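# Seat the grey arch's pegs into the stand's posts

## Task

Lower the grey arch onto the stand softly, without forcing it, so that the peg beneath each green end drops into the hole of its post and each green end comes to sit on top of its post. Neither arm nor gripper may strike or press hard on the stand, and the arch must not be shoved, yanked or rammed hard, or the task fails. The arch has to stay seated on its own once the robot has released it and moved away; it does not count if only the robot holds it there.

## Robot and tools

ROBOT. Two arms, left_arm and right_arm, each with 7 joints and a parallel gripper. Columns per arm: waist, shoulder, upper arm roll, elbow, forearm roll, wrist pitch, wrist roll. Stated joint ranges in radians: waist -69.115 to 69.115, shoulder -2.250 to 2.250, upper arm roll -69.115 to 69.115, elbow -2.580 to 2.580, forearm roll -69.115 to 69.115, wrist pitch -2.100 to 2.100, wrist roll -69.115 to 69.115. True limits may sit up to 0.013 rad on either side of these.

FRAME. One world frame for all poses: origin on the table surface midway between the arms, +x out across the table, +z up, left_arm on the +y side. The arm names are not image sides. Gripper fingers point along the gripper's own +z and close along its y. The reported end_effector_position is the spot between the pads when shut; fingertips extend about 19 mm past it when closed, 6 mm when fully open. Closing pushes the tips about 13 mm further out from the arm, so keep clearance above surfaces. Reported hand positions can be off, more so at long reach.

execute_actions. Argument actions is a list holding one item or none; optional pictures (boolean) asks for camera images.
- Empty list: moves nothing, returns state plus images.
- Action: {"rows": [[...]], "steps": n}, n from 4 to 15 control steps of 1/30 s (default 15). Each row is used for one step; if rows are fewer than steps, the final row repeats.
- Wait: {"steps": n} with no rows, n up to 300; it returns once n steps have passed since the previous result, your reply time included.
Each row is one flat list of 18 numbers covering both arms, even if only one moves: left_arm's 7 joint targets, its gripper position, its gripper speed, then the same 9 for right_arm. Joint numbers are absolute target angles in radians, in the same form as the Joint positions line, not offsets. Gripper position is an absolute opening command in [-1, 1]: +1 fully open (85 mm), 0 about 41 mm, pads touch near -0.8, -1 closes until blocked. Gripper speed in [-1, 1] sets how fast the gap changes: about 20 mm/s at -1, 85 at 0, 150 at +1. To keep a gripper unchanged, resend its previous two numbers; a 0 is a real command. A call is refused (nothing is sent) if any joint target lies over 0.013 rad beyond its stated range and farther out than its current angle. Targets beyond the true end are clipped there, and a note "joint sent to its limit" may appear, possibly about an earlier action; missing that note does not prove more travel is available.

MOTION. Joints are speed- and acceleration-limited and move in sync. Each step the sent target stays within 0.304 rad of the measured angle for the first four joints and 0.266 rad for the last three; if targets would shift the gripper over 70 mm from where it is, all are pulled back proportionally. So big moves arrive over several calls, and a result may show the arm not yet there. After an action the arms keep heading to the last row while you think, until motion settles or a step is HELD. Results arrive 4 steps before an action ends; those steps run during your reply.

GRIPPING. For a firm hold, command -1 and leave it. For a gentle hold, open, then close to just under the object's width; each extra mm adds force up to the arm's maximum (roughly 190-235 N per pad). To release, command an opening wider than the object. position_measured_pct is about 50 - 50 x position, 0 when fully open; stopping under 90 short of the target means something is held or blocking, about 90 or more means the pads met.

RESULT LINES. State: each arm's end_effector_position (m) and end_effector_quat_wxyz. Joint positions (rad) and Joint velocities (rad/s), one block per arm in column order. Joint torques are noisy, offset readings. "joint command not followed": a clearance check altered or blocked joint targets on some steps; other parts still ran. HELD marks steps where your row was not fully sent. TORQUE FAULT: contact torque hit a load limit (51.3 N m for the first four joints, 32.3 for the last three, held weight included); that arm halts for 10 s and drops the rest of the call. MOTOR HOT warns from 60 C; at 75 C an OVER-TEMPERATURE FAULT makes that arm sag. Any stop hurts.

zoom_image: camera (cam_high, cam_low, cam_left_wrist, cam_right_wrist) and region [x0, y0, x1, y1] in pixels of that camera's latest image, origin top-left, at most 504 x 504. Images are 672x504. Calibration (K, distortion, T_world_to_cam) is given per camera and may be off by a few degrees and millimetres.

show_instructions: no arguments; shows the reference image(s) for the scene.

finished_scene: scene = number of the scene being ended; irreversible, grades the goal, then loads the next task. Ending a reply without a tool call stops everything.

AVOID. Hard contact with the stand, forcing or ramming the arch, dropping it, anything leaving the table, arms pressing on each other, slams. Loose objects may get brief external nudges. Release the arch and move the arms away before finishing.

Each tool is called after ">>>" by a JSON object that holds its "op" and its "data".

Reference images:

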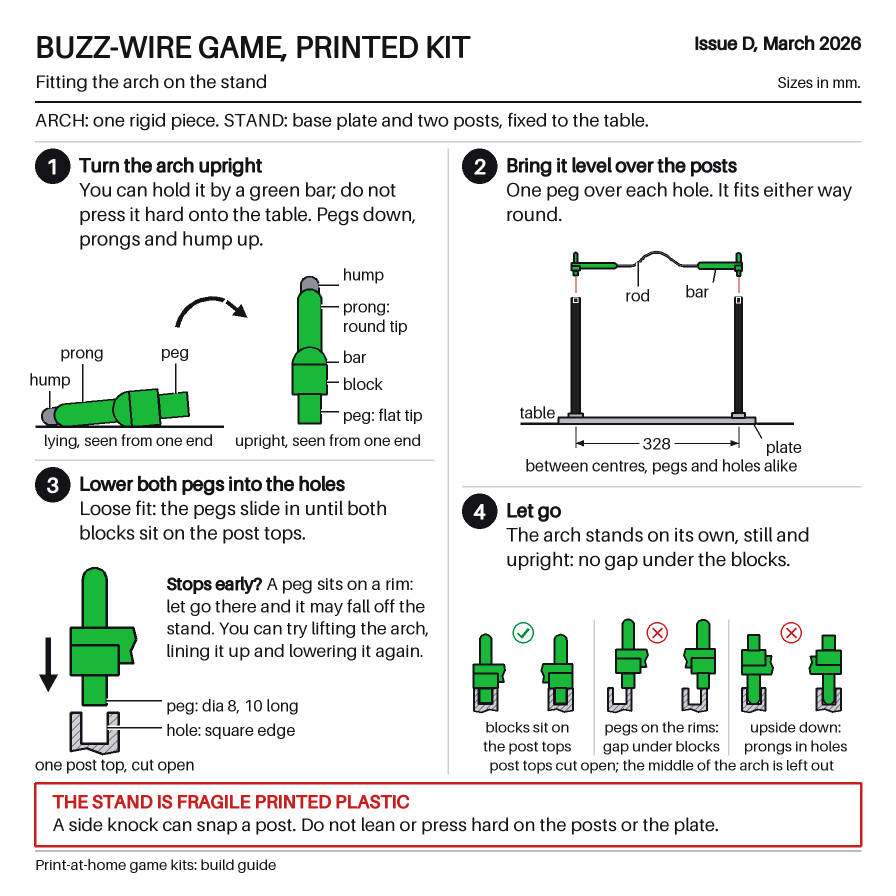

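## Session

>>> {"op": "execute_actions", "data": {"actions": []}}

Scene clock: 0.00 s of 4600.00 s.
left_arm: end_effector_position=(+0.8665, +0.8242, +0.3978) position_measured_pct=0.0 end_effector_quat_wxyz=(+0.128, +0.400, +0.640, +0.643) | right_arm: end_effector_position=(+0.3328, -0.5172, +0.2413) position_measured_pct=0.0 end_effector_quat_wxyz=(-0.008, +0.892, +0.452, -0.026)
Joint positions: left_arm=[-0.353  1.134 -0.109  0.503 -1.18   0.273  0.944] | right_arm=[ 0.199  0.324  0.349  1.704 -0.075  1.169  0.059]
Joint velocities: left_arm=[-0.     0.     0.    -0.    -0.001  0.     0.   ] | right_arm=[ 0.    -0.     0.     0.    -0.     0.001 -0.   ]
Joint torques (N m, as the joint torque sensors report them, + toward a larger angle): no reading
Motor temperatures (°C, as the motors report them): left_arm=[26 29 30 30 37 40 45] | right_arm=[29 28 27 36 35 31 40]

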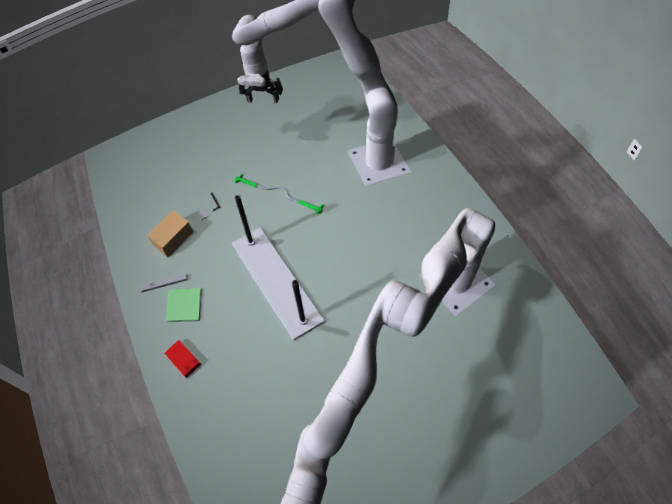

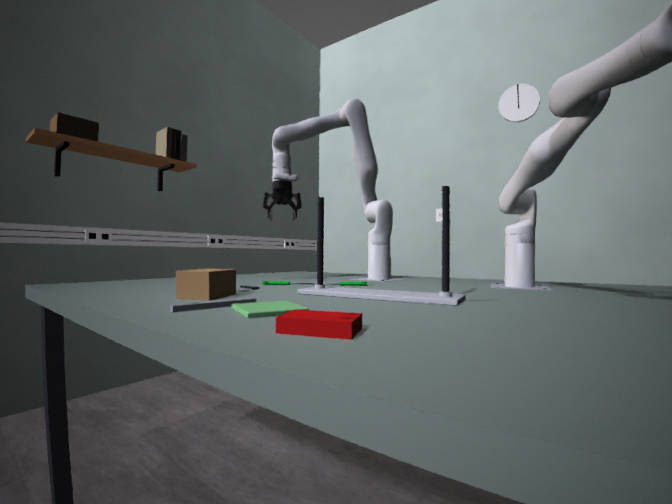

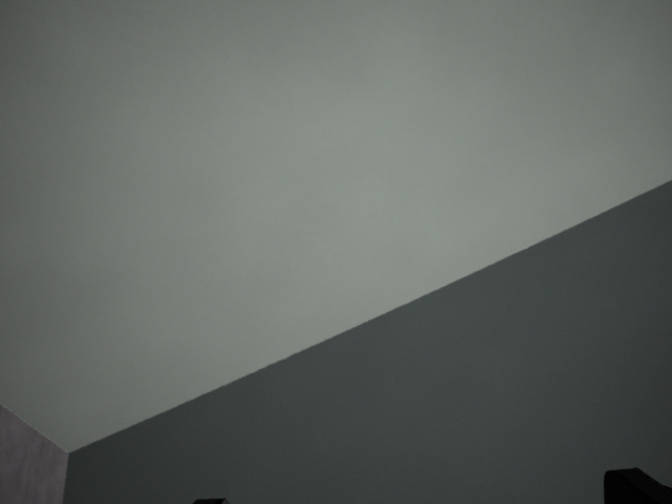

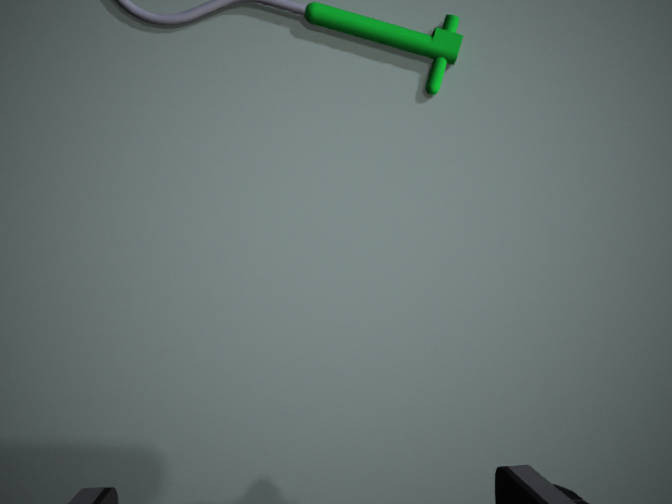

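>>> {"op": "execute_actions", "data": {"actions": [{"rows":[[-0.353,1.134,-0.109,0.503,-1.18,0.273,0.944,1,0,-0.2,0.48,0,1.05,0,1.61,0.3,1,0]]}]}}

>>> {"op": "execute_actions", "data": {"actions": [{"steps":45}], "pictures": true}}

Scene clock: 1.43 s of 4600.00 s.
left_arm: end_effector_position=(+0.8666, +0.8241, +0.3981) position_measured_pct=0.0 end_effector_quat_wxyz=(+0.129, +0.400, +0.640, +0.644) | right_arm: end_effector_position=(+0.4207, -0.4114, +0.2573) position_measured_pct=0.0 end_effector_quat_wxyz=(-0.035, +0.758, +0.650, -0.042)
Joint positions: left_arm=[-0.353  1.134 -0.109  0.503 -1.18   0.273  0.944] | right_arm=[ 0.016  0.403  0.185  1.519 -0.038  1.329  0.177]
Joint velocities: left_arm=[ 0.     0.001  0.001 -0.     0.001  0.    -0.001] | right_arm=[-0.573  0.211 -0.505 -0.717  0.099  0.624  0.33 ]
Joint torques (N m, as the joint torque sensors report them, + toward a larger angle): left_arm=[ -0.01 -31.42  -1.04 -12.06  -0.86   0.01  -0.07] | right_arm=[ -0.18 -16.66   1.46  -7.6    0.45   0.53   0.03]
Motor temperatures (°C, as the motors report them): left_arm=[26 29 30 30 37 40 45] | right_arm=[29 28 27 36 35 31 40]
Steps of this call (steps 1 to 32: nothing new was sent; steps 33 to 43: the first 11 steps of this action). Readings (joint positions | what the end effector reports):
33: left_arm=[-0.353 1.134 -0.109 0.503 -1.180 0.273 0.944] | right_arm=[0.197 0.325 0.348 1.703 -0.075 1.170 0.060] | left_arm position_measured_pct=0.0 | right_arm position_measured_pct=0.0
34: left_arm=[-0.353 1.134 -0.109 0.503 -1.180 0.273 0.944] | right_arm=[0.191 0.329 0.346 1.698 -0.073 1.174 0.063] | left_arm position_measured_pct=0.0 | right_arm position_measured_pct=0.0
36: left_arm=[-0.353 1.134 -0.109 0.503 -1.180 0.273 0.944] | right_arm=[0.162 0.344 0.322 1.671 -0.065 1.197 0.084] | left_arm position_measured_pct=0.0 | right_arm position_measured_pct=0.0
40: left_arm=[-0.353 1.134 -0.109 0.503 -1.180 0.273 0.944] | right_arm=[0.077 0.381 0.239 1.587 -0.048 1.270 0.142] | left_arm position_measured_pct=0.0 | right_arm position_measured_pct=0.0
43: the state above

Scene clock: 2.93 s of 4600.00 s.
left_arm: end_effector_position=(+0.8666, +0.8241, +0.3981) position_measured_pct=0.0 end_effector_quat_wxyz=(+0.129, +0.400, +0.640, +0.644) | right_arm: end_effector_position=(+0.5274, -0.2525, +0.3595) position_measured_pct=0.0 end_effector_quat_wxyz=(+0.001, +0.564, +0.826, +0.000)
Joint positions: left_arm=[-0.353  1.134 -0.109  0.503 -1.18   0.273  0.944] | right_arm=[-0.2   0.48  0.    1.05  0.    1.61  0.3 ]
Joint velocities: left_arm=[ 0.     0.     0.    -0.    -0.002  0.     0.002] | right_arm=[-0.     0.     0.     0.     0.     0.001 -0.   ]
Joint torques (N m, as the joint torque sensors report them, + toward a larger angle): left_arm=[ -0.01 -31.25  -0.98 -11.86  -0.85   0.04  -0.08] | right_arm=[ -0.24 -18.6    0.    -8.71   0.15  -0.04   0.2 ]
Motor temperatures (°C, as the motors report them): left_arm=[26 29 30 30 37 40 45] | right_arm=[29 28 27 36 35 31 40]
Kept back: nothing.
Steps of this call (steps 1 to 4: the last 4 steps of your previous action; steps 5 to 45: the robot went on to your last target). Readings (joint positions | what the end effector reports):
1: left_arm=[-0.353 1.134 -0.109 0.503 -1.180 0.273 0.944] | right_arm=[-0.003 0.410 0.169 1.494 -0.034 1.350 0.188] | left_arm position_measured_pct=0.0 | right_arm position_measured_pct=0.0
2: left_arm=[-0.353 1.134 -0.109 0.503 -1.180 0.273 0.944] | right_arm=[-0.021 0.417 0.153 1.469 -0.031 1.373 0.198] | left_arm position_measured_pct=0.0 | right_arm position_measured_pct=0.0
4: left_arm=[-0.353 1.134 -0.109 0.503 -1.180 0.273 0.944] | right_arm=[-0.054 0.429 0.124 1.414 -0.025 1.417 0.218] | left_arm position_measured_pct=0.0 | right_arm position_measured_pct=0.0
8: left_arm=[-0.353 1.134 -0.109 0.503 -1.180 0.273 0.944] | right_arm=[-0.109 0.449 0.075 1.294 -0.016 1.491 0.249] | left_arm position_measured_pct=0.0 | right_arm position_measured_pct=0.0
45: the state above
All arms were judged still, so your last target was given up. Only a new action makes them travel on or press farther. Fingers that are still opening or closing keep moving.
camera_calibration (this result's frames):
cam_left_wrist: T_world_to_cam=[[0.408441, -0.129148, 0.903602, -0.594164], [0.679416, -0.618076, -0.395444, 0.145575], [0.609565, 0.775437, -0.164702, -0.959892], [0, 0, 0, 1]] pos_world=[0.728892, 0.757578, 0.436358]
cam_right_wrist: T_world_to_cam=[[0.932928, 0.352403, 0.0738765, -0.437104], [0.354388, -0.934973, -0.0153108, -0.353754], [0.063677, 0.0404648, -0.99715, 0.476756], [0, 0, 0, 1]] pos_world=[0.502794, -0.196006, 0.502272]

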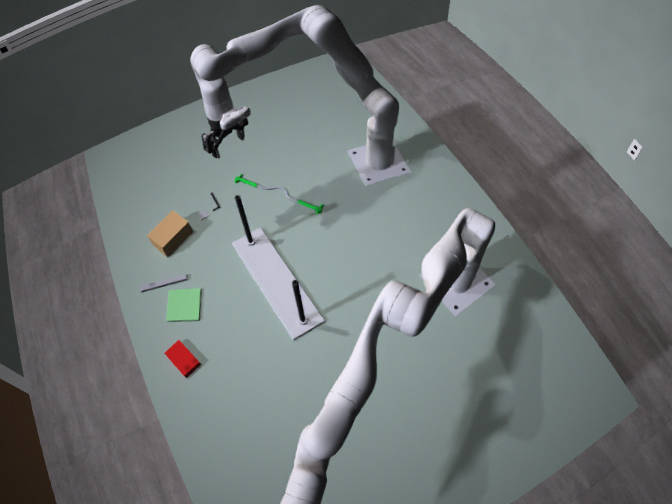

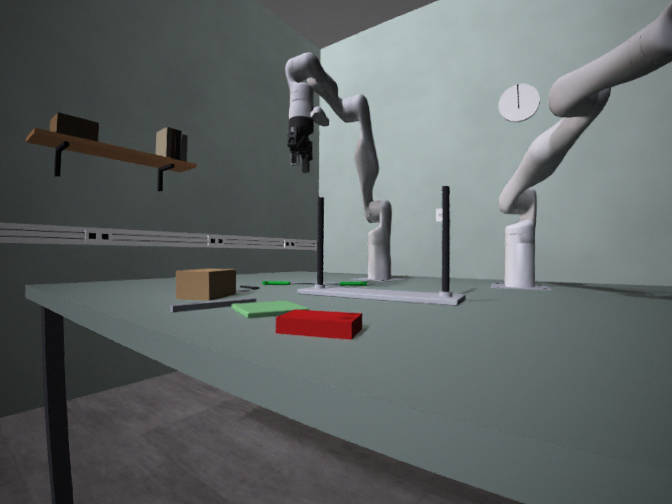

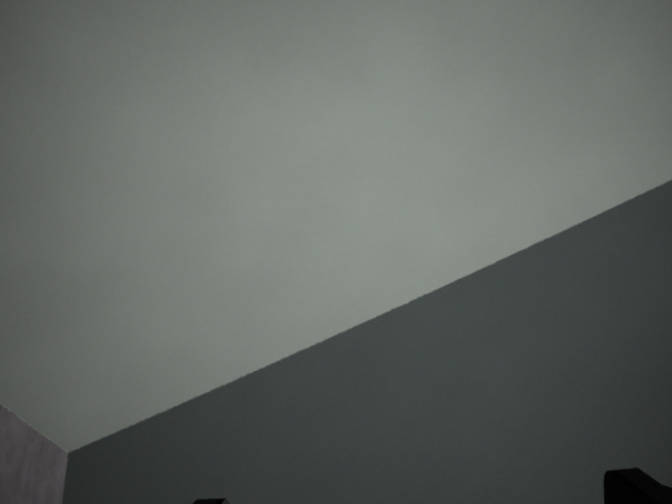

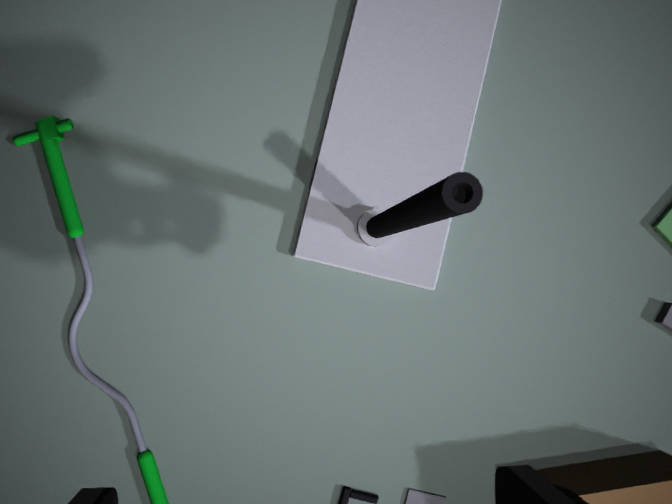

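>>> {"op": "execute_actions", "data": {"actions": [{"rows":[[-0.353,1.134,-0.109,0.503,-1.18,0.273,0.944,1,0,-0.25,0.3,0,1.9,0,0.94,0.39,0,0]]}]}}

>>> {"op": "execute_actions", "data": {"actions": [{"steps":20}]}}

>>> {"op": "execute_actions", "data": {"actions": [{"rows":[[-0.353,1.134,-0.109,0.503,-1.18,0.273,0.944,1,0,-0.4,0.368,0,2.216,0,0.557,0.39,0,0]]}]}}

>>> {"op": "execute_actions", "data": {"actions": [{"steps":25}], "pictures": true}}

Scene clock: 4.00 s of 4600.00 s.
left_arm: end_effector_position=(+0.8666, +0.8241, +0.3981) position_measured_pct=0.0 end_effector_quat_wxyz=(+0.129, +0.400, +0.640, +0.644) | right_arm: end_effector_position=(+0.5039, -0.2362, +0.3338) position_measured_pct=25.0 end_effector_quat_wxyz=(+0.039, +0.521, +0.852, +0.030)
Joint positions: left_arm=[-0.353  1.134 -0.109  0.503 -1.18   0.273  0.944] | right_arm=[-0.236  0.348 -0.     1.34  -0.     1.356  0.366]
Joint velocities: left_arm=[ 0.     0.     0.001 -0.    -0.001  0.    -0.   ] | right_arm=[-0.086 -0.297 -0.     1.374  0.001 -1.212  0.169]
Joint torques (N m, as the joint torque sensors report them, + toward a larger angle): left_arm=[  0.11 -31.53  -0.98 -11.95  -0.89  -0.15  -0.14] | right_arm=[  0.42 -14.57   0.4   -8.01   0.46  -0.18  -0.1 ]
Motor temperatures (°C, as the motors report them): left_arm=[26 29 30 30 37 40 45] | right_arm=[29 28 27 36 35 31 40]
Steps of this call (steps 1 to 21: nothing new was sent; steps 22 to 32: the first 11 steps of this action). Readings (joint positions | what the end effector reports):
22: left_arm=[-0.353 1.134 -0.109 0.503 -1.180 0.273 0.944] | right_arm=[-0.200 0.479 0.000 1.051 0.000 1.609 0.300] | left_arm position_measured_pct=0.0 | right_arm position_measured_pct=0.0
23: left_arm=[-0.353 1.134 -0.109 0.503 -1.180 0.273 0.944] | right_arm=[-0.201 0.475 0.000 1.057 0.000 1.605 0.302] | left_arm position_measured_pct=0.0 | right_arm position_measured_pct=0.4
25: left_arm=[-0.353 1.134 -0.109 0.503 -1.180 0.273 0.944] | right_arm=[-0.206 0.457 0.000 1.085 0.000 1.581 0.309] | left_arm position_measured_pct=0.0 | right_arm position_measured_pct=4.4
29: left_arm=[-0.353 1.134 -0.109 0.503 -1.180 0.273 0.944] | right_arm=[-0.225 0.388 0.000 1.206 -0.000 1.475 0.343] | left_arm position_measured_pct=0.0 | right_arm position_measured_pct=15.9
32: the state above

Scene clock: 4.67 s of 4600.00 s.
left_arm: end_effector_position=(+0.8666, +0.8241, +0.3981) position_measured_pct=0.0 end_effector_quat_wxyz=(+0.129, +0.400, +0.640, +0.644) | right_arm: end_effector_position=(+0.3974, -0.2428, +0.1902) position_measured_pct=49.6 end_effector_quat_wxyz=(+0.000, +0.505, +0.863, +0.000)
Joint positions: left_arm=[-0.353  1.134 -0.109  0.503 -1.18   0.273  0.944] | right_arm=[-0.25   0.301  0.     1.9    0.     0.94   0.39 ]
Joint velocities: left_arm=[ 0.    -0.002 -0.     0.001 -0.001  0.    -0.001] | right_arm=[-0.001 -0.009 -0.     0.007 -0.001 -0.008  0.   ]
Joint torques (N m, as the joint torque sensors report them, + toward a larger angle): left_arm=[  0.06 -31.35  -0.91 -12.11  -0.93  -0.21  -0.13] | right_arm=[ -0.27 -13.05   0.02  -7.01   0.28   0.     0.05]
Motor temperatures (°C, as the motors report them): left_arm=[26 29 30 30 37 40 45] | right_arm=[29 28 27 36 35 31 40]
Kept back: nothing.
Steps of this call (steps 1 to 4: the last 4 steps of your previous action; steps 5 to 20: the robot went on to your last target). Readings (joint positions | what the end effector reports):
1: left_arm=[-0.353 1.134 -0.109 0.503 -1.180 0.273 0.944] | right_arm=[-0.239 0.339 -0.000 1.386 -0.000 1.315 0.371] | left_arm position_measured_pct=0.0 | right_arm position_measured_pct=27.8
2: left_arm=[-0.353 1.134 -0.109 0.503 -1.180 0.273 0.944] | right_arm=[-0.241 0.332 -0.000 1.430 -0.000 1.276 0.375] | left_arm position_measured_pct=0.0 | right_arm position_measured_pct=31.0
4: left_arm=[-0.353 1.134 -0.109 0.503 -1.180 0.273 0.944] | right_arm=[-0.244 0.322 -0.000 1.515 -0.000 1.202 0.380] | left_arm position_measured_pct=0.0 | right_arm position_measured_pct=36.9
8: left_arm=[-0.353 1.134 -0.109 0.503 -1.180 0.273 0.944] | right_arm=[-0.247 0.311 -0.000 1.670 -0.000 1.074 0.386] | left_arm position_measured_pct=0.0 | right_arm position_measured_pct=47.6
20: the state above

Scene clock: 5.03 s of 4600.00 s.
left_arm: end_effector_position=(+0.8666, +0.8241, +0.3981) position_measured_pct=0.0 end_effector_quat_wxyz=(+0.129, +0.400, +0.640, +0.644) | right_arm: end_effector_position=(+0.3428, -0.2120, +0.1191) position_measured_pct=49.6 end_effector_quat_wxyz=(-0.010, +0.456, +0.890, -0.009)
Joint positions: left_arm=[-0.353  1.134 -0.109  0.503 -1.18   0.273  0.944] | right_arm=[-0.363  0.352 -0.     2.135 -0.     0.681  0.39 ]
Joint velocities: left_arm=[-0.    -0.    -0.002 -0.001 -0.     0.    -0.   ] | right_arm=[-0.365  0.16   0.005  0.803  0.003 -1.216 -0.001]
Joint torques (N m, as the joint torque sensors report them, + toward a larger angle): left_arm=[ -0.03 -31.48  -0.94 -12.    -0.89  -0.06  -0.14] | right_arm=[  0.1  -12.64   0.29  -5.92   0.02   0.08   0.09]
Motor temperatures (°C, as the motors report them): left_arm=[26 29 30 30 37 40 45] | right_arm=[29 28 27 36 35 31 40]
Steps of this call (steps 1 to 11: the first 11 steps of this action). Readings (joint positions | what the end effector reports):
1: left_arm=[-0.353 1.134 -0.109 0.503 -1.180 0.273 0.944] | right_arm=[-0.251 0.301 0.000 1.901 0.000 0.939 0.390] | left_arm position_measured_pct=0.0 | right_arm position_measured_pct=49.6
2: left_arm=[-0.353 1.134 -0.109 0.503 -1.180 0.273 0.944] | right_arm=[-0.254 0.303 0.001 1.906 0.000 0.935 0.390] | left_arm position_measured_pct=0.0 | right_arm position_measured_pct=49.6
4: left_arm=[-0.353 1.134 -0.109 0.503 -1.180 0.273 0.944] | right_arm=[-0.269 0.310 0.001 1.933 0.000 0.911 0.390] | left_arm position_measured_pct=0.0 | right_arm position_measured_pct=49.6
8: left_arm=[-0.353 1.134 -0.109 0.503 -1.180 0.273 0.944] | right_arm=[-0.325 0.335 0.000 2.049 -0.000 0.801 0.390] | left_arm position_measured_pct=0.0 | right_arm position_measured_pct=49.6
11: the state above

Scene clock: 5.87 s of 4600.00 s.
left_arm: end_effector_position=(+0.8666, +0.8241, +0.3981) position_measured_pct=0.0 end_effector_quat_wxyz=(+0.129, +0.400, +0.640, +0.644) | right_arm: end_effector_position=(+0.3310, -0.2027, +0.0994) position_measured_pct=49.6 end_effector_quat_wxyz=(+0.000, +0.439, +0.898, +0.000)
Joint positions: left_arm=[-0.353  1.134 -0.109  0.503 -1.18   0.273  0.944] | right_arm=[-0.4    0.368 -0.     2.216 -0.     0.557  0.39 ]
Joint velocities: left_arm=[ 0.    -0.     0.001 -0.    -0.001  0.     0.   ] | right_arm=[-0.001  0.     0.     0.     0.001 -0.001 -0.   ]
Joint torques (N m, as the joint torque sensors report them, + toward a larger angle): left_arm=[ -0.13 -31.44  -0.84 -12.02  -0.87  -0.05  -0.04] | right_arm=[ -0.1  -12.21   0.13  -4.34   0.32   0.17   0.05]
Motor temperatures (°C, as the motors report them): left_arm=[26 29 30 30 37 40 45] | right_arm=[29 28 27 36 35 31 40]
Kept back: nothing.
Steps of this call (steps 1 to 4: the last 4 steps of your previous action; steps 5 to 25: the robot went on to your last target). Readings (joint positions | what the end effector reports):
1: left_arm=[-0.353 1.134 -0.109 0.503 -1.180 0.273 0.944] | right_arm=[-0.374 0.357 -0.000 2.161 -0.000 0.642 0.390] | left_arm position_measured_pct=0.0 | right_arm position_measured_pct=49.6
2: left_arm=[-0.353 1.134 -0.109 0.503 -1.180 0.273 0.944] | right_arm=[-0.383 0.361 -0.001 2.182 -0.000 0.609 0.390] | left_arm position_measured_pct=0.0 | right_arm position_measured_pct=49.6
4: left_arm=[-0.353 1.134 -0.109 0.503 -1.180 0.273 0.944] | right_arm=[-0.394 0.366 -0.001 2.208 -0.000 0.568 0.390] | left_arm position_measured_pct=0.0 | right_arm position_measured_pct=49.6
8: left_arm=[-0.353 1.134 -0.109 0.503 -1.180 0.273 0.944] | right_arm=[-0.398 0.367 -0.000 2.215 -0.000 0.557 0.390] | left_arm position_measured_pct=0.0 | right_arm position_measured_pct=49.6
25: the state above
camera_calibration (this result's frames):
cam_left_wrist: T_world_to_cam=[[0.40844, -0.129148, 0.903602, -0.594164], [0.679416, -0.618076, -0.395444, 0.145575], [0.609566, 0.775437, -0.164702, -0.959893], [0, 0, 0, 1]] pos_world=[0.728892, 0.757578, 0.436358]
cam_right_wrist: T_world_to_cam=[[0.793278, 0.604479, 0.0729086, -0.154703], [0.606922, -0.794609, -0.0155455, -0.296731], [0.048537, 0.0565818, -0.997217, 0.236094], [0, 0, 0, 1]] pos_world=[0.291356, -0.155629, 0.242104]

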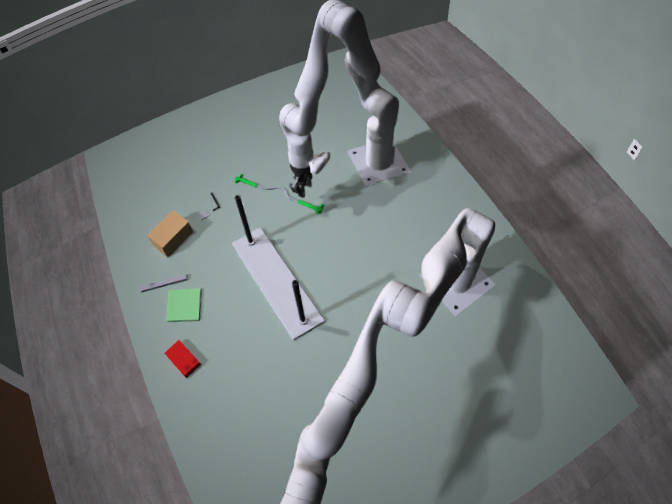

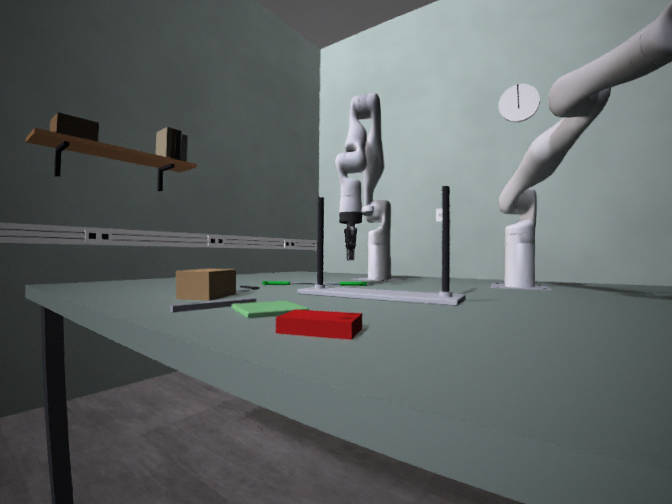

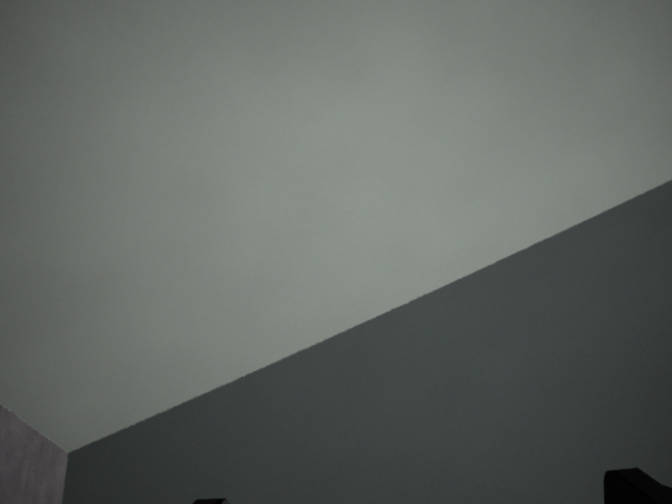

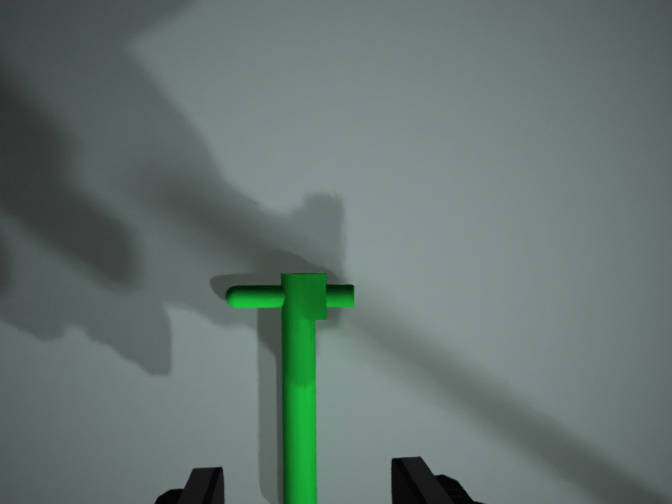

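>>> {"op": "execute_actions", "data": {"actions": [{"rows":[[-0.353,1.134,-0.109,0.503,-1.18,0.273,0.944,1,0,-0.4,0.586,0,2.282,0,0.273,0.39,-0.35,0]]}]}}

>>> {"op": "execute_actions", "data": {"actions": [{"steps":15}], "pictures": true}}

>>> {"op": "zoom_image", "data": {"camera": "cam_low", "region": [310,250,390,300]}}

Scene clock: 6.37 s of 4600.00 s.
left_arm: end_effector_position=(+0.8666, +0.8241, +0.3981) position_measured_pct=0.0 end_effector_quat_wxyz=(+0.129, +0.400, +0.640, +0.644) | right_arm: end_effector_position=(+0.3324, -0.2023, +0.0278) position_measured_pct=67.1 end_effector_quat_wxyz=(+0.001, +0.439, +0.898, +0.001)
Joint positions: left_arm=[-0.353  1.134 -0.109  0.503 -1.18   0.273  0.944] | right_arm=[-0.4    0.567 -0.     2.277  0.     0.293  0.39 ]
Joint velocities: left_arm=[ 0.     0.001  0.001  0.001  0.001  0.    -0.001] | right_arm=[-0.     0.303 -0.     0.111 -0.001 -0.503  0.   ]
Joint torques (N m, as the joint torque sensors report them, + toward a larger angle): left_arm=[  0.04 -31.38  -0.82 -12.03  -0.95  -0.08  -0.09] | right_arm=[ -0.12 -16.5    0.17  -2.9    0.22   0.16   0.18]
Motor temperatures (°C, as the motors report them): left_arm=[26 29 30 30 37 40 45] | right_arm=[29 28 27 36 35 31 40]
Steps of this call (steps 1 to 4: the robot went on to your last target; steps 5 to 15: the first 11 steps of this action). Readings (joint positions | what the end effector reports):
5: left_arm=[-0.353 1.134 -0.109 0.503 -1.180 0.273 0.944] | right_arm=[-0.400 0.369 0.000 2.216 -0.000 0.556 0.390] | left_arm position_measured_pct=0.0 | right_arm position_measured_pct=49.6
6: left_arm=[-0.353 1.134 -0.109 0.503 -1.180 0.273 0.944] | right_arm=[-0.400 0.376 0.000 2.218 -0.000 0.550 0.390] | left_arm position_measured_pct=0.0 | right_arm position_measured_pct=50.4
8: left_arm=[-0.353 1.134 -0.109 0.503 -1.180 0.273 0.944] | right_arm=[-0.400 0.407 0.000 2.226 -0.000 0.517 0.390] | left_arm position_measured_pct=0.0 | right_arm position_measured_pct=54.4
12: left_arm=[-0.353 1.134 -0.109 0.503 -1.180 0.273 0.944] | right_arm=[-0.400 0.514 0.000 2.259 0.000 0.377 0.390] | left_arm position_measured_pct=0.0 | right_arm position_measured_pct=65.1
15: the state above

Scene clock: 6.87 s of 4600.00 s.
left_arm: end_effector_position=(+0.8666, +0.8241, +0.3981) position_measured_pct=0.0 end_effector_quat_wxyz=(+0.129, +0.400, +0.640, +0.644) | right_arm: end_effector_position=(+0.3310, -0.2027, +0.0215) position_measured_pct=67.5 end_effector_quat_wxyz=(+0.000, +0.439, +0.898, +0.000)
Joint positions: left_arm=[-0.353  1.134 -0.109  0.503 -1.18   0.273  0.944] | right_arm=[-0.4    0.586 -0.     2.282 -0.     0.273  0.39 ]
Joint velocities: left_arm=[ 0.    -0.002  0.002 -0.001  0.001  0.    -0.   ] | right_arm=[-0.002  0.002  0.    -0.     0.    -0.002 -0.   ]
Joint torques (N m, as the joint torque sensors report them, + toward a larger angle): left_arm=[  0.03 -31.33  -0.91 -12.03  -1.02  -0.13  -0.13] | right_arm=[ -0.18 -13.51   0.07  -2.22   0.18   0.02   0.26]
Motor temperatures (°C, as the motors report them): left_arm=[26 29 30 30 37 40 45] | right_arm=[29 28 27 36 35 31 40]
Kept back: nothing.
Steps of this call (steps 1 to 4: the last 4 steps of your previous action; steps 5 to 15: the robot went on to your last target). Readings (joint positions | what the end effector reports):
1: left_arm=[-0.353 1.134 -0.109 0.503 -1.180 0.273 0.944] | right_arm=[-0.400 0.575 -0.000 2.280 0.000 0.280 0.390] | left_arm position_measured_pct=0.0 | right_arm position_measured_pct=67.5
2: left_arm=[-0.353 1.134 -0.109 0.503 -1.180 0.273 0.944] | right_arm=[-0.400 0.578 -0.000 2.281 0.000 0.275 0.390] | left_arm position_measured_pct=0.0 | right_arm position_measured_pct=67.5
4: left_arm=[-0.353 1.134 -0.109 0.503 -1.180 0.273 0.944] | right_arm=[-0.400 0.580 -0.000 2.282 -0.000 0.273 0.390] | left_arm position_measured_pct=0.0 | right_arm position_measured_pct=67.5
8: left_arm=[-0.353 1.134 -0.109 0.503 -1.180 0.273 0.944] | right_arm=[-0.400 0.584 -0.000 2.282 0.000 0.273 0.390] | left_arm position_measured_pct=0.0 | right_arm position_measured_pct=67.5
15: the state above
camera_calibration (this result's frames):
cam_left_wrist: T_world_to_cam=[[0.408441, -0.129148, 0.903602, -0.594164], [0.679416, -0.618076, -0.395444, 0.145575], [0.609565, 0.775437, -0.164702, -0.959892], [0, 0, 0, 1]] pos_world=[0.728892, 0.757578, 0.436358]
cam_right_wrist: T_world_to_cam=[[0.793254, 0.604488, 0.0730865, -0.148992], [0.606938, -0.794598, -0.015474, -0.29793], [0.0487205, 0.0566338, -0.997206, 0.158372], [0, 0, 0, 1]] pos_world=[0.291298, -0.15564, 0.164209]

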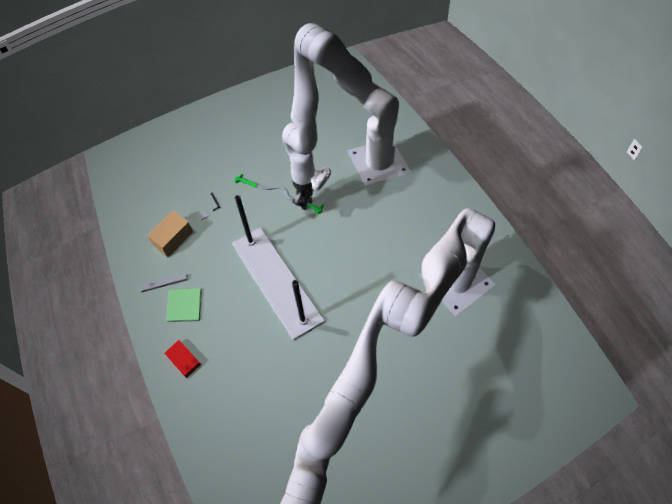

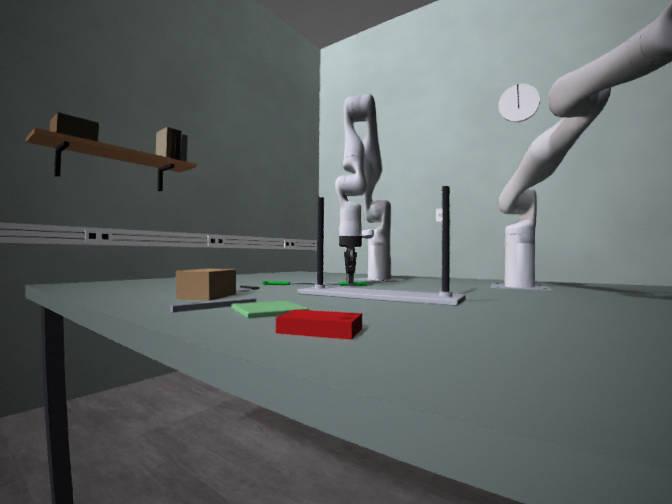

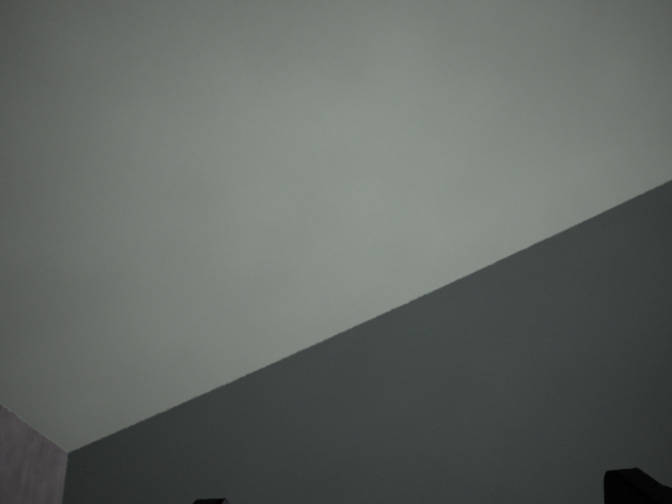

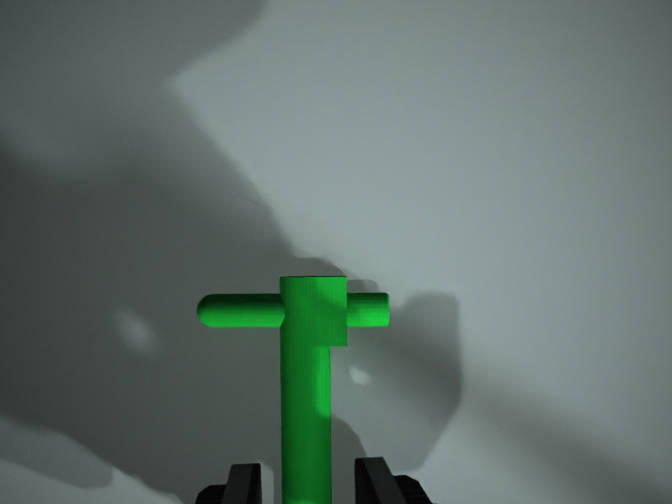

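Region (310, 250, 390, 300) of cam_low's 672x504 image, scaled by 6.300, with more detail than that image has; it fills the top 315 rows of this view, and the rest is white.

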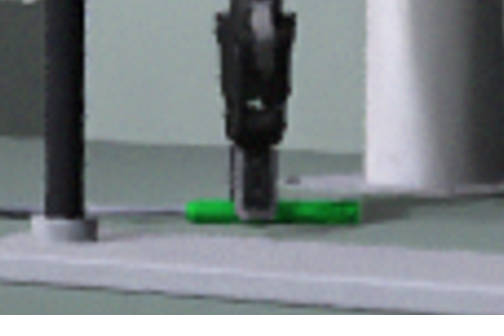

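>>> {"op": "execute_actions", "data": {"actions": [{"rows":[[-0.353,1.134,-0.109,0.503,-1.18,0.273,0.944,1,0,-0.4,0.586,0,2.282,0,0.273,0.39,-1,-0.5]]}]}}

>>> {"op": "execute_actions", "data": {"actions": [{"rows":[[-0.353,1.134,-0.109,0.503,-1.18,0.273,0.944,1,0,-0.4,0.368,0,2.216,0,0.557,0.39,-1,-0.5]]}]}}

>>> {"op": "execute_actions", "data": {"actions": [{"rows":[[-0.353,1.134,-0.109,0.503,-1.18,0.273,0.944,1,0,-0.4,0.025,0,1.72,0,1.396,0.39,-1,-0.5]]}]}}

>>> {"op": "execute_actions", "data": {"actions": [{"steps":25}], "pictures": true}}

Scene clock: 7.40 s of 4600.00 s.
left_arm: end_effector_position=(+0.8666, +0.8241, +0.3981) position_measured_pct=0.0 end_effector_quat_wxyz=(+0.129, +0.400, +0.640, +0.644) | right_arm: end_effector_position=(+0.3310, -0.2027, +0.0216) position_measured_pct=81.0 end_effector_quat_wxyz=(+0.000, +0.439, +0.898, +0.000)
Joint positions: left_arm=[-0.353  1.134 -0.109  0.503 -1.18   0.273  0.944] | right_arm=[-0.4    0.585  0.     2.282 -0.     0.273  0.39 ]
Joint velocities: left_arm=[ 0.     0.     0.001  0.     0.001 -0.    -0.   ] | right_arm=[ 0.    -0.005  0.     0.002 -0.001  0.001  0.   ]
Joint torques (N m, as the joint torque sensors report them, + toward a larger angle): left_arm=[ -0.19 -31.46  -1.14 -11.89  -0.96  -0.06  -0.1 ] | right_arm=[ -0.49 -12.61   0.24  -2.38   0.47  -0.37   0.09]
Motor temperatures (°C, as the motors report them): left_arm=[26 29 30 30 37 40 45] | right_arm=[29 28 27 36 35 31 40]
Steps of this call (steps 1 to 5: the robot went on to your last target; steps 6 to 16: the first 11 steps of this action). Readings (joint positions | what the end effector reports):
6: left_arm=[-0.353 1.134 -0.109 0.503 -1.180 0.273 0.944] | right_arm=[-0.400 0.586 -0.000 2.282 0.000 0.273 0.390] | left_arm position_measured_pct=0.0 | right_arm position_measured_pct=67.5
7: left_arm=[-0.353 1.134 -0.109 0.503 -1.180 0.273 0.944] | right_arm=[-0.400 0.586 0.000 2.282 0.000 0.273 0.390] | left_arm position_measured_pct=0.0 | right_arm position_measured_pct=67.9
9: left_arm=[-0.353 1.134 -0.109 0.503 -1.180 0.273 0.944] | right_arm=[-0.400 0.586 -0.000 2.282 0.000 0.273 0.390] | left_arm position_measured_pct=0.0 | right_arm position_measured_pct=70.2
13: left_arm=[-0.353 1.134 -0.109 0.503 -1.180 0.273 0.944] | right_arm=[-0.400 0.586 0.000 2.282 -0.000 0.273 0.390] | left_arm position_measured_pct=0.0 | right_arm position_measured_pct=77.4
16: the state above

Scene clock: 7.90 s of 4600.00 s.
left_arm: end_effector_position=(+0.8666, +0.8241, +0.3981) position_measured_pct=0.0 end_effector_quat_wxyz=(+0.129, +0.400, +0.640, +0.644) | right_arm: end_effector_position=(+0.3312, -0.2027, +0.0927) position_measured_pct=84.1 end_effector_quat_wxyz=(-0.001, +0.439, +0.898, -0.001)
Joint positions: left_arm=[-0.353  1.134 -0.109  0.503 -1.18   0.273  0.944] | right_arm=[-0.4    0.387  0.     2.22  -0.     0.537  0.39 ]
Joint velocities: left_arm=[-0.     0.001 -0.001  0.001  0.    -0.     0.001] | right_arm=[ 0.    -0.304  0.    -0.106 -0.001  0.508 -0.   ]
Joint torques (N m, as the joint torque sensors report them, + toward a larger angle): left_arm=[  0.08 -31.44  -1.14 -12.12  -0.95  -0.09  -0.21] | right_arm=[-0.22 -9.86  0.1  -4.25  0.17 -0.09  0.07]
Motor temperatures (°C, as the motors report them): left_arm=[26 29 30 30 37 40 45] | right_arm=[29 29 27 36 35 31 40]
Steps of this call (steps 1 to 4: the last 4 steps of your previous action; steps 5 to 15: the first 11 steps of this action). Readings (joint positions | what the end effector reports):
5: left_arm=[-0.353 1.134 -0.109 0.503 -1.180 0.273 0.944] | right_arm=[-0.400 0.583 0.000 2.282 -0.000 0.274 0.390] | left_arm position_measured_pct=0.0 | right_arm position_measured_pct=84.1
6: left_arm=[-0.353 1.134 -0.109 0.503 -1.180 0.273 0.944] | right_arm=[-0.400 0.577 -0.000 2.280 -0.000 0.281 0.390] | left_arm position_measured_pct=0.0 | right_arm position_measured_pct=84.1
8: left_arm=[-0.353 1.134 -0.109 0.503 -1.180 0.273 0.944] | right_arm=[-0.400 0.547 -0.000 2.272 -0.000 0.313 0.390] | left_arm position_measured_pct=0.0 | right_arm position_measured_pct=84.1
12: left_arm=[-0.353 1.134 -0.109 0.503 -1.180 0.273 0.944] | right_arm=[-0.400 0.440 -0.000 2.239 -0.000 0.453 0.390] | left_arm position_measured_pct=0.0 | right_arm position_measured_pct=84.1
15: the state above

Scene clock: 8.40 s of 4600.00 s.
left_arm: end_effector_position=(+0.8666, +0.8241, +0.3981) position_measured_pct=0.0 end_effector_quat_wxyz=(+0.129, +0.400, +0.640, +0.644) | right_arm: end_effector_position=(+0.4059, -0.1819, +0.2068) position_measured_pct=84.1 end_effector_quat_wxyz=(+0.076, +0.437, +0.894, +0.067)
Joint positions: left_arm=[-0.353  1.134 -0.109  0.503 -1.18   0.273  0.944] | right_arm=[-0.4    0.191 -0.     2.014 -0.     0.734  0.39 ]
Joint velocities: left_arm=[ 0.     0.001 -0.001  0.001  0.001  0.     0.001] | right_arm=[ 0.001 -0.478 -0.    -0.784  0.     0.685 -0.   ]
Joint torques (N m, as the joint torque sensors report them, + toward a larger angle): left_arm=[  0.11 -31.3   -0.93 -12.02  -0.91  -0.1   -0.15] | right_arm=[ -0.23 -11.46   0.13  -7.54   0.33  -0.8    0.06]
Motor temperatures (°C, as the motors report them): left_arm=[26 29 30 30 37 40 45] | right_arm=[29 29 27 36 35 31 40]
Steps of this call (steps 1 to 4: the last 4 steps of your previous action; steps 5 to 15: the first 11 steps of this action). Readings (joint positions | what the end effector reports):
5: left_arm=[-0.353 1.134 -0.109 0.503 -1.180 0.273 0.944] | right_arm=[-0.400 0.371 0.000 2.215 -0.000 0.558 0.390] | left_arm position_measured_pct=0.0 | right_arm position_measured_pct=84.1
6: left_arm=[-0.353 1.134 -0.109 0.503 -1.180 0.273 0.944] | right_arm=[-0.400 0.363 -0.000 2.210 -0.000 0.563 0.390] | left_arm position_measured_pct=0.0 | right_arm position_measured_pct=84.1
8: left_arm=[-0.353 1.134 -0.109 0.503 -1.180 0.273 0.944] | right_arm=[-0.400 0.333 -0.000 2.184 -0.000 0.587 0.390] | left_arm position_measured_pct=0.0 | right_arm position_measured_pct=84.1
12: left_arm=[-0.353 1.134 -0.109 0.503 -1.180 0.273 0.944] | right_arm=[-0.400 0.244 -0.000 2.090 -0.000 0.668 0.390] | left_arm position_measured_pct=0.0 | right_arm position_measured_pct=84.1
15: the state above

Scene clock: 9.23 s of 4600.00 s.
left_arm: end_effector_position=(+0.8666, +0.8241, +0.3981) position_measured_pct=0.0 end_effector_quat_wxyz=(+0.129, +0.400, +0.640, +0.644) | right_arm: end_effector_position=(+0.3333, -0.2021, +0.3396) position_measured_pct=84.1 end_effector_quat_wxyz=(+0.000, +0.439, +0.898, +0.000)
Joint positions: left_arm=[-0.353  1.134 -0.109  0.503 -1.18   0.273  0.944] | right_arm=[-0.4    0.025 -0.     1.72  -0.     1.396  0.39 ]
Joint velocities: left_arm=[-0.    -0.001  0.    -0.001  0.     0.    -0.   ] | right_arm=[ 0.001 -0.001 -0.    -0.001  0.     0.001 -0.   ]
Joint torques (N m, as the joint torque sensors report them, + toward a larger angle): left_arm=[ -0.11 -31.46  -0.81 -11.92  -0.82  -0.01  -0.06] | right_arm=[-0.15 -9.34  0.15 -8.31  0.17  0.14  0.27]
Motor temperatures (°C, as the motors report them): left_arm=[26 29 30 30 37 40 45] | right_arm=[29 29 27 36 35 31 40]
Kept back: nothing.
Steps of this call (steps 1 to 4: the last 4 steps of your previous action; steps 5 to 25: the robot went on to your last target). Readings (joint positions | what the end effector reports):
1: left_arm=[-0.353 1.134 -0.109 0.503 -1.180 0.273 0.944] | right_arm=[-0.400 0.175 -0.000 1.988 -0.000 0.757 0.390] | left_arm position_measured_pct=0.0 | right_arm position_measured_pct=84.1
2: left_arm=[-0.353 1.134 -0.109 0.503 -1.180 0.273 0.944] | right_arm=[-0.400 0.160 -0.000 1.960 -0.000 0.782 0.390] | left_arm position_measured_pct=0.0 | right_arm position_measured_pct=84.1
4: left_arm=[-0.353 1.134 -0.109 0.503 -1.180 0.273 0.944] | right_arm=[-0.400 0.129 -0.000 1.905 0.000 0.839 0.390] | left_arm position_measured_pct=0.0 | right_arm position_measured_pct=84.1
8: left_arm=[-0.353 1.134 -0.109 0.503 -1.180 0.273 0.944] | right_arm=[-0.400 0.073 -0.000 1.803 0.000 0.993 0.390] | left_arm position_measured_pct=0.0 | right_arm position_measured_pct=84.1
25: the state above
camera_calibration (this result's frames):
cam_left_wrist: T_world_to_cam=[[0.408441, -0.129148, 0.903602, -0.594164], [0.679416, -0.618076, -0.395444, 0.145575], [0.609565, 0.775437, -0.164702, -0.959893], [0, 0, 0, 1]] pos_world=[0.728892, 0.757578, 0.436358]
cam_right_wrist: T_world_to_cam=[[0.793294, 0.604481, 0.0727094, -0.174372], [0.606917, -0.794611, -0.0156266, -0.293857], [0.0483297, 0.0565251, -0.997231, 0.475567], [0, 0, 0, 1]] pos_world=[0.293691, -0.154979, 0.482337]

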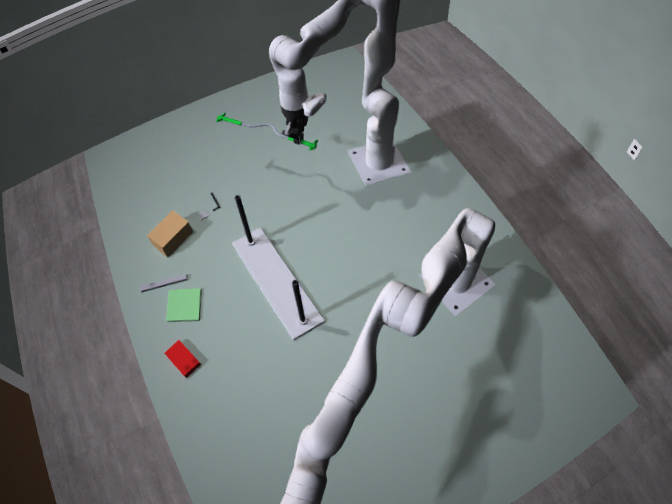

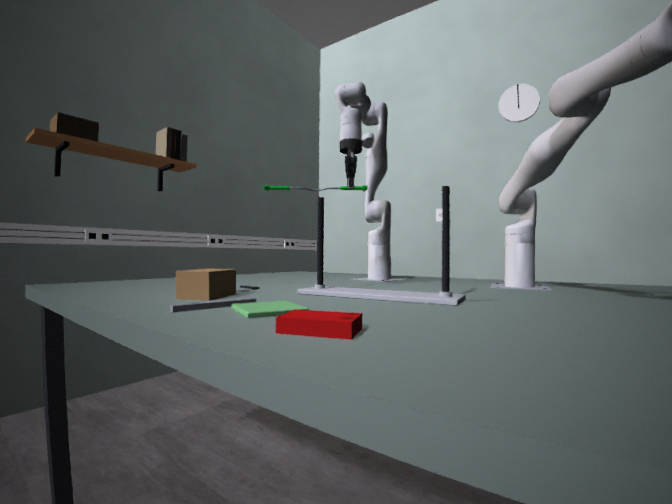

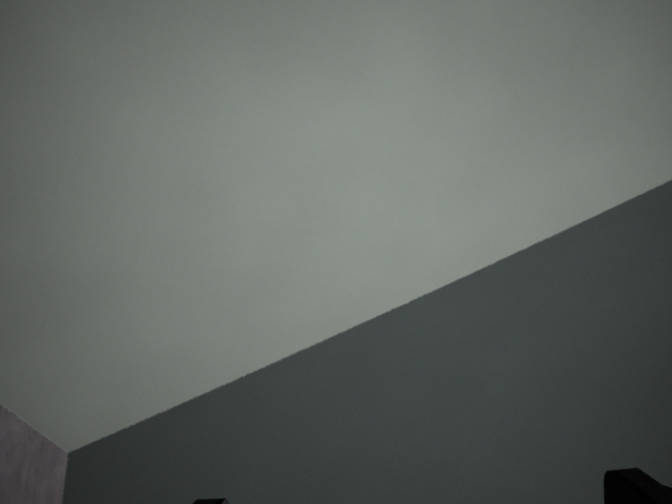

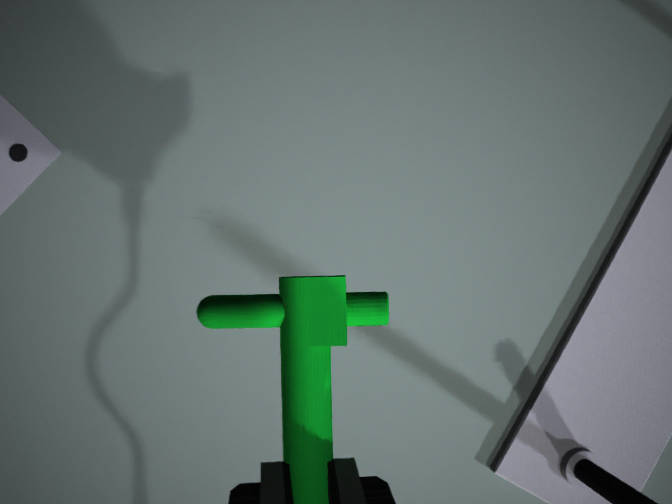

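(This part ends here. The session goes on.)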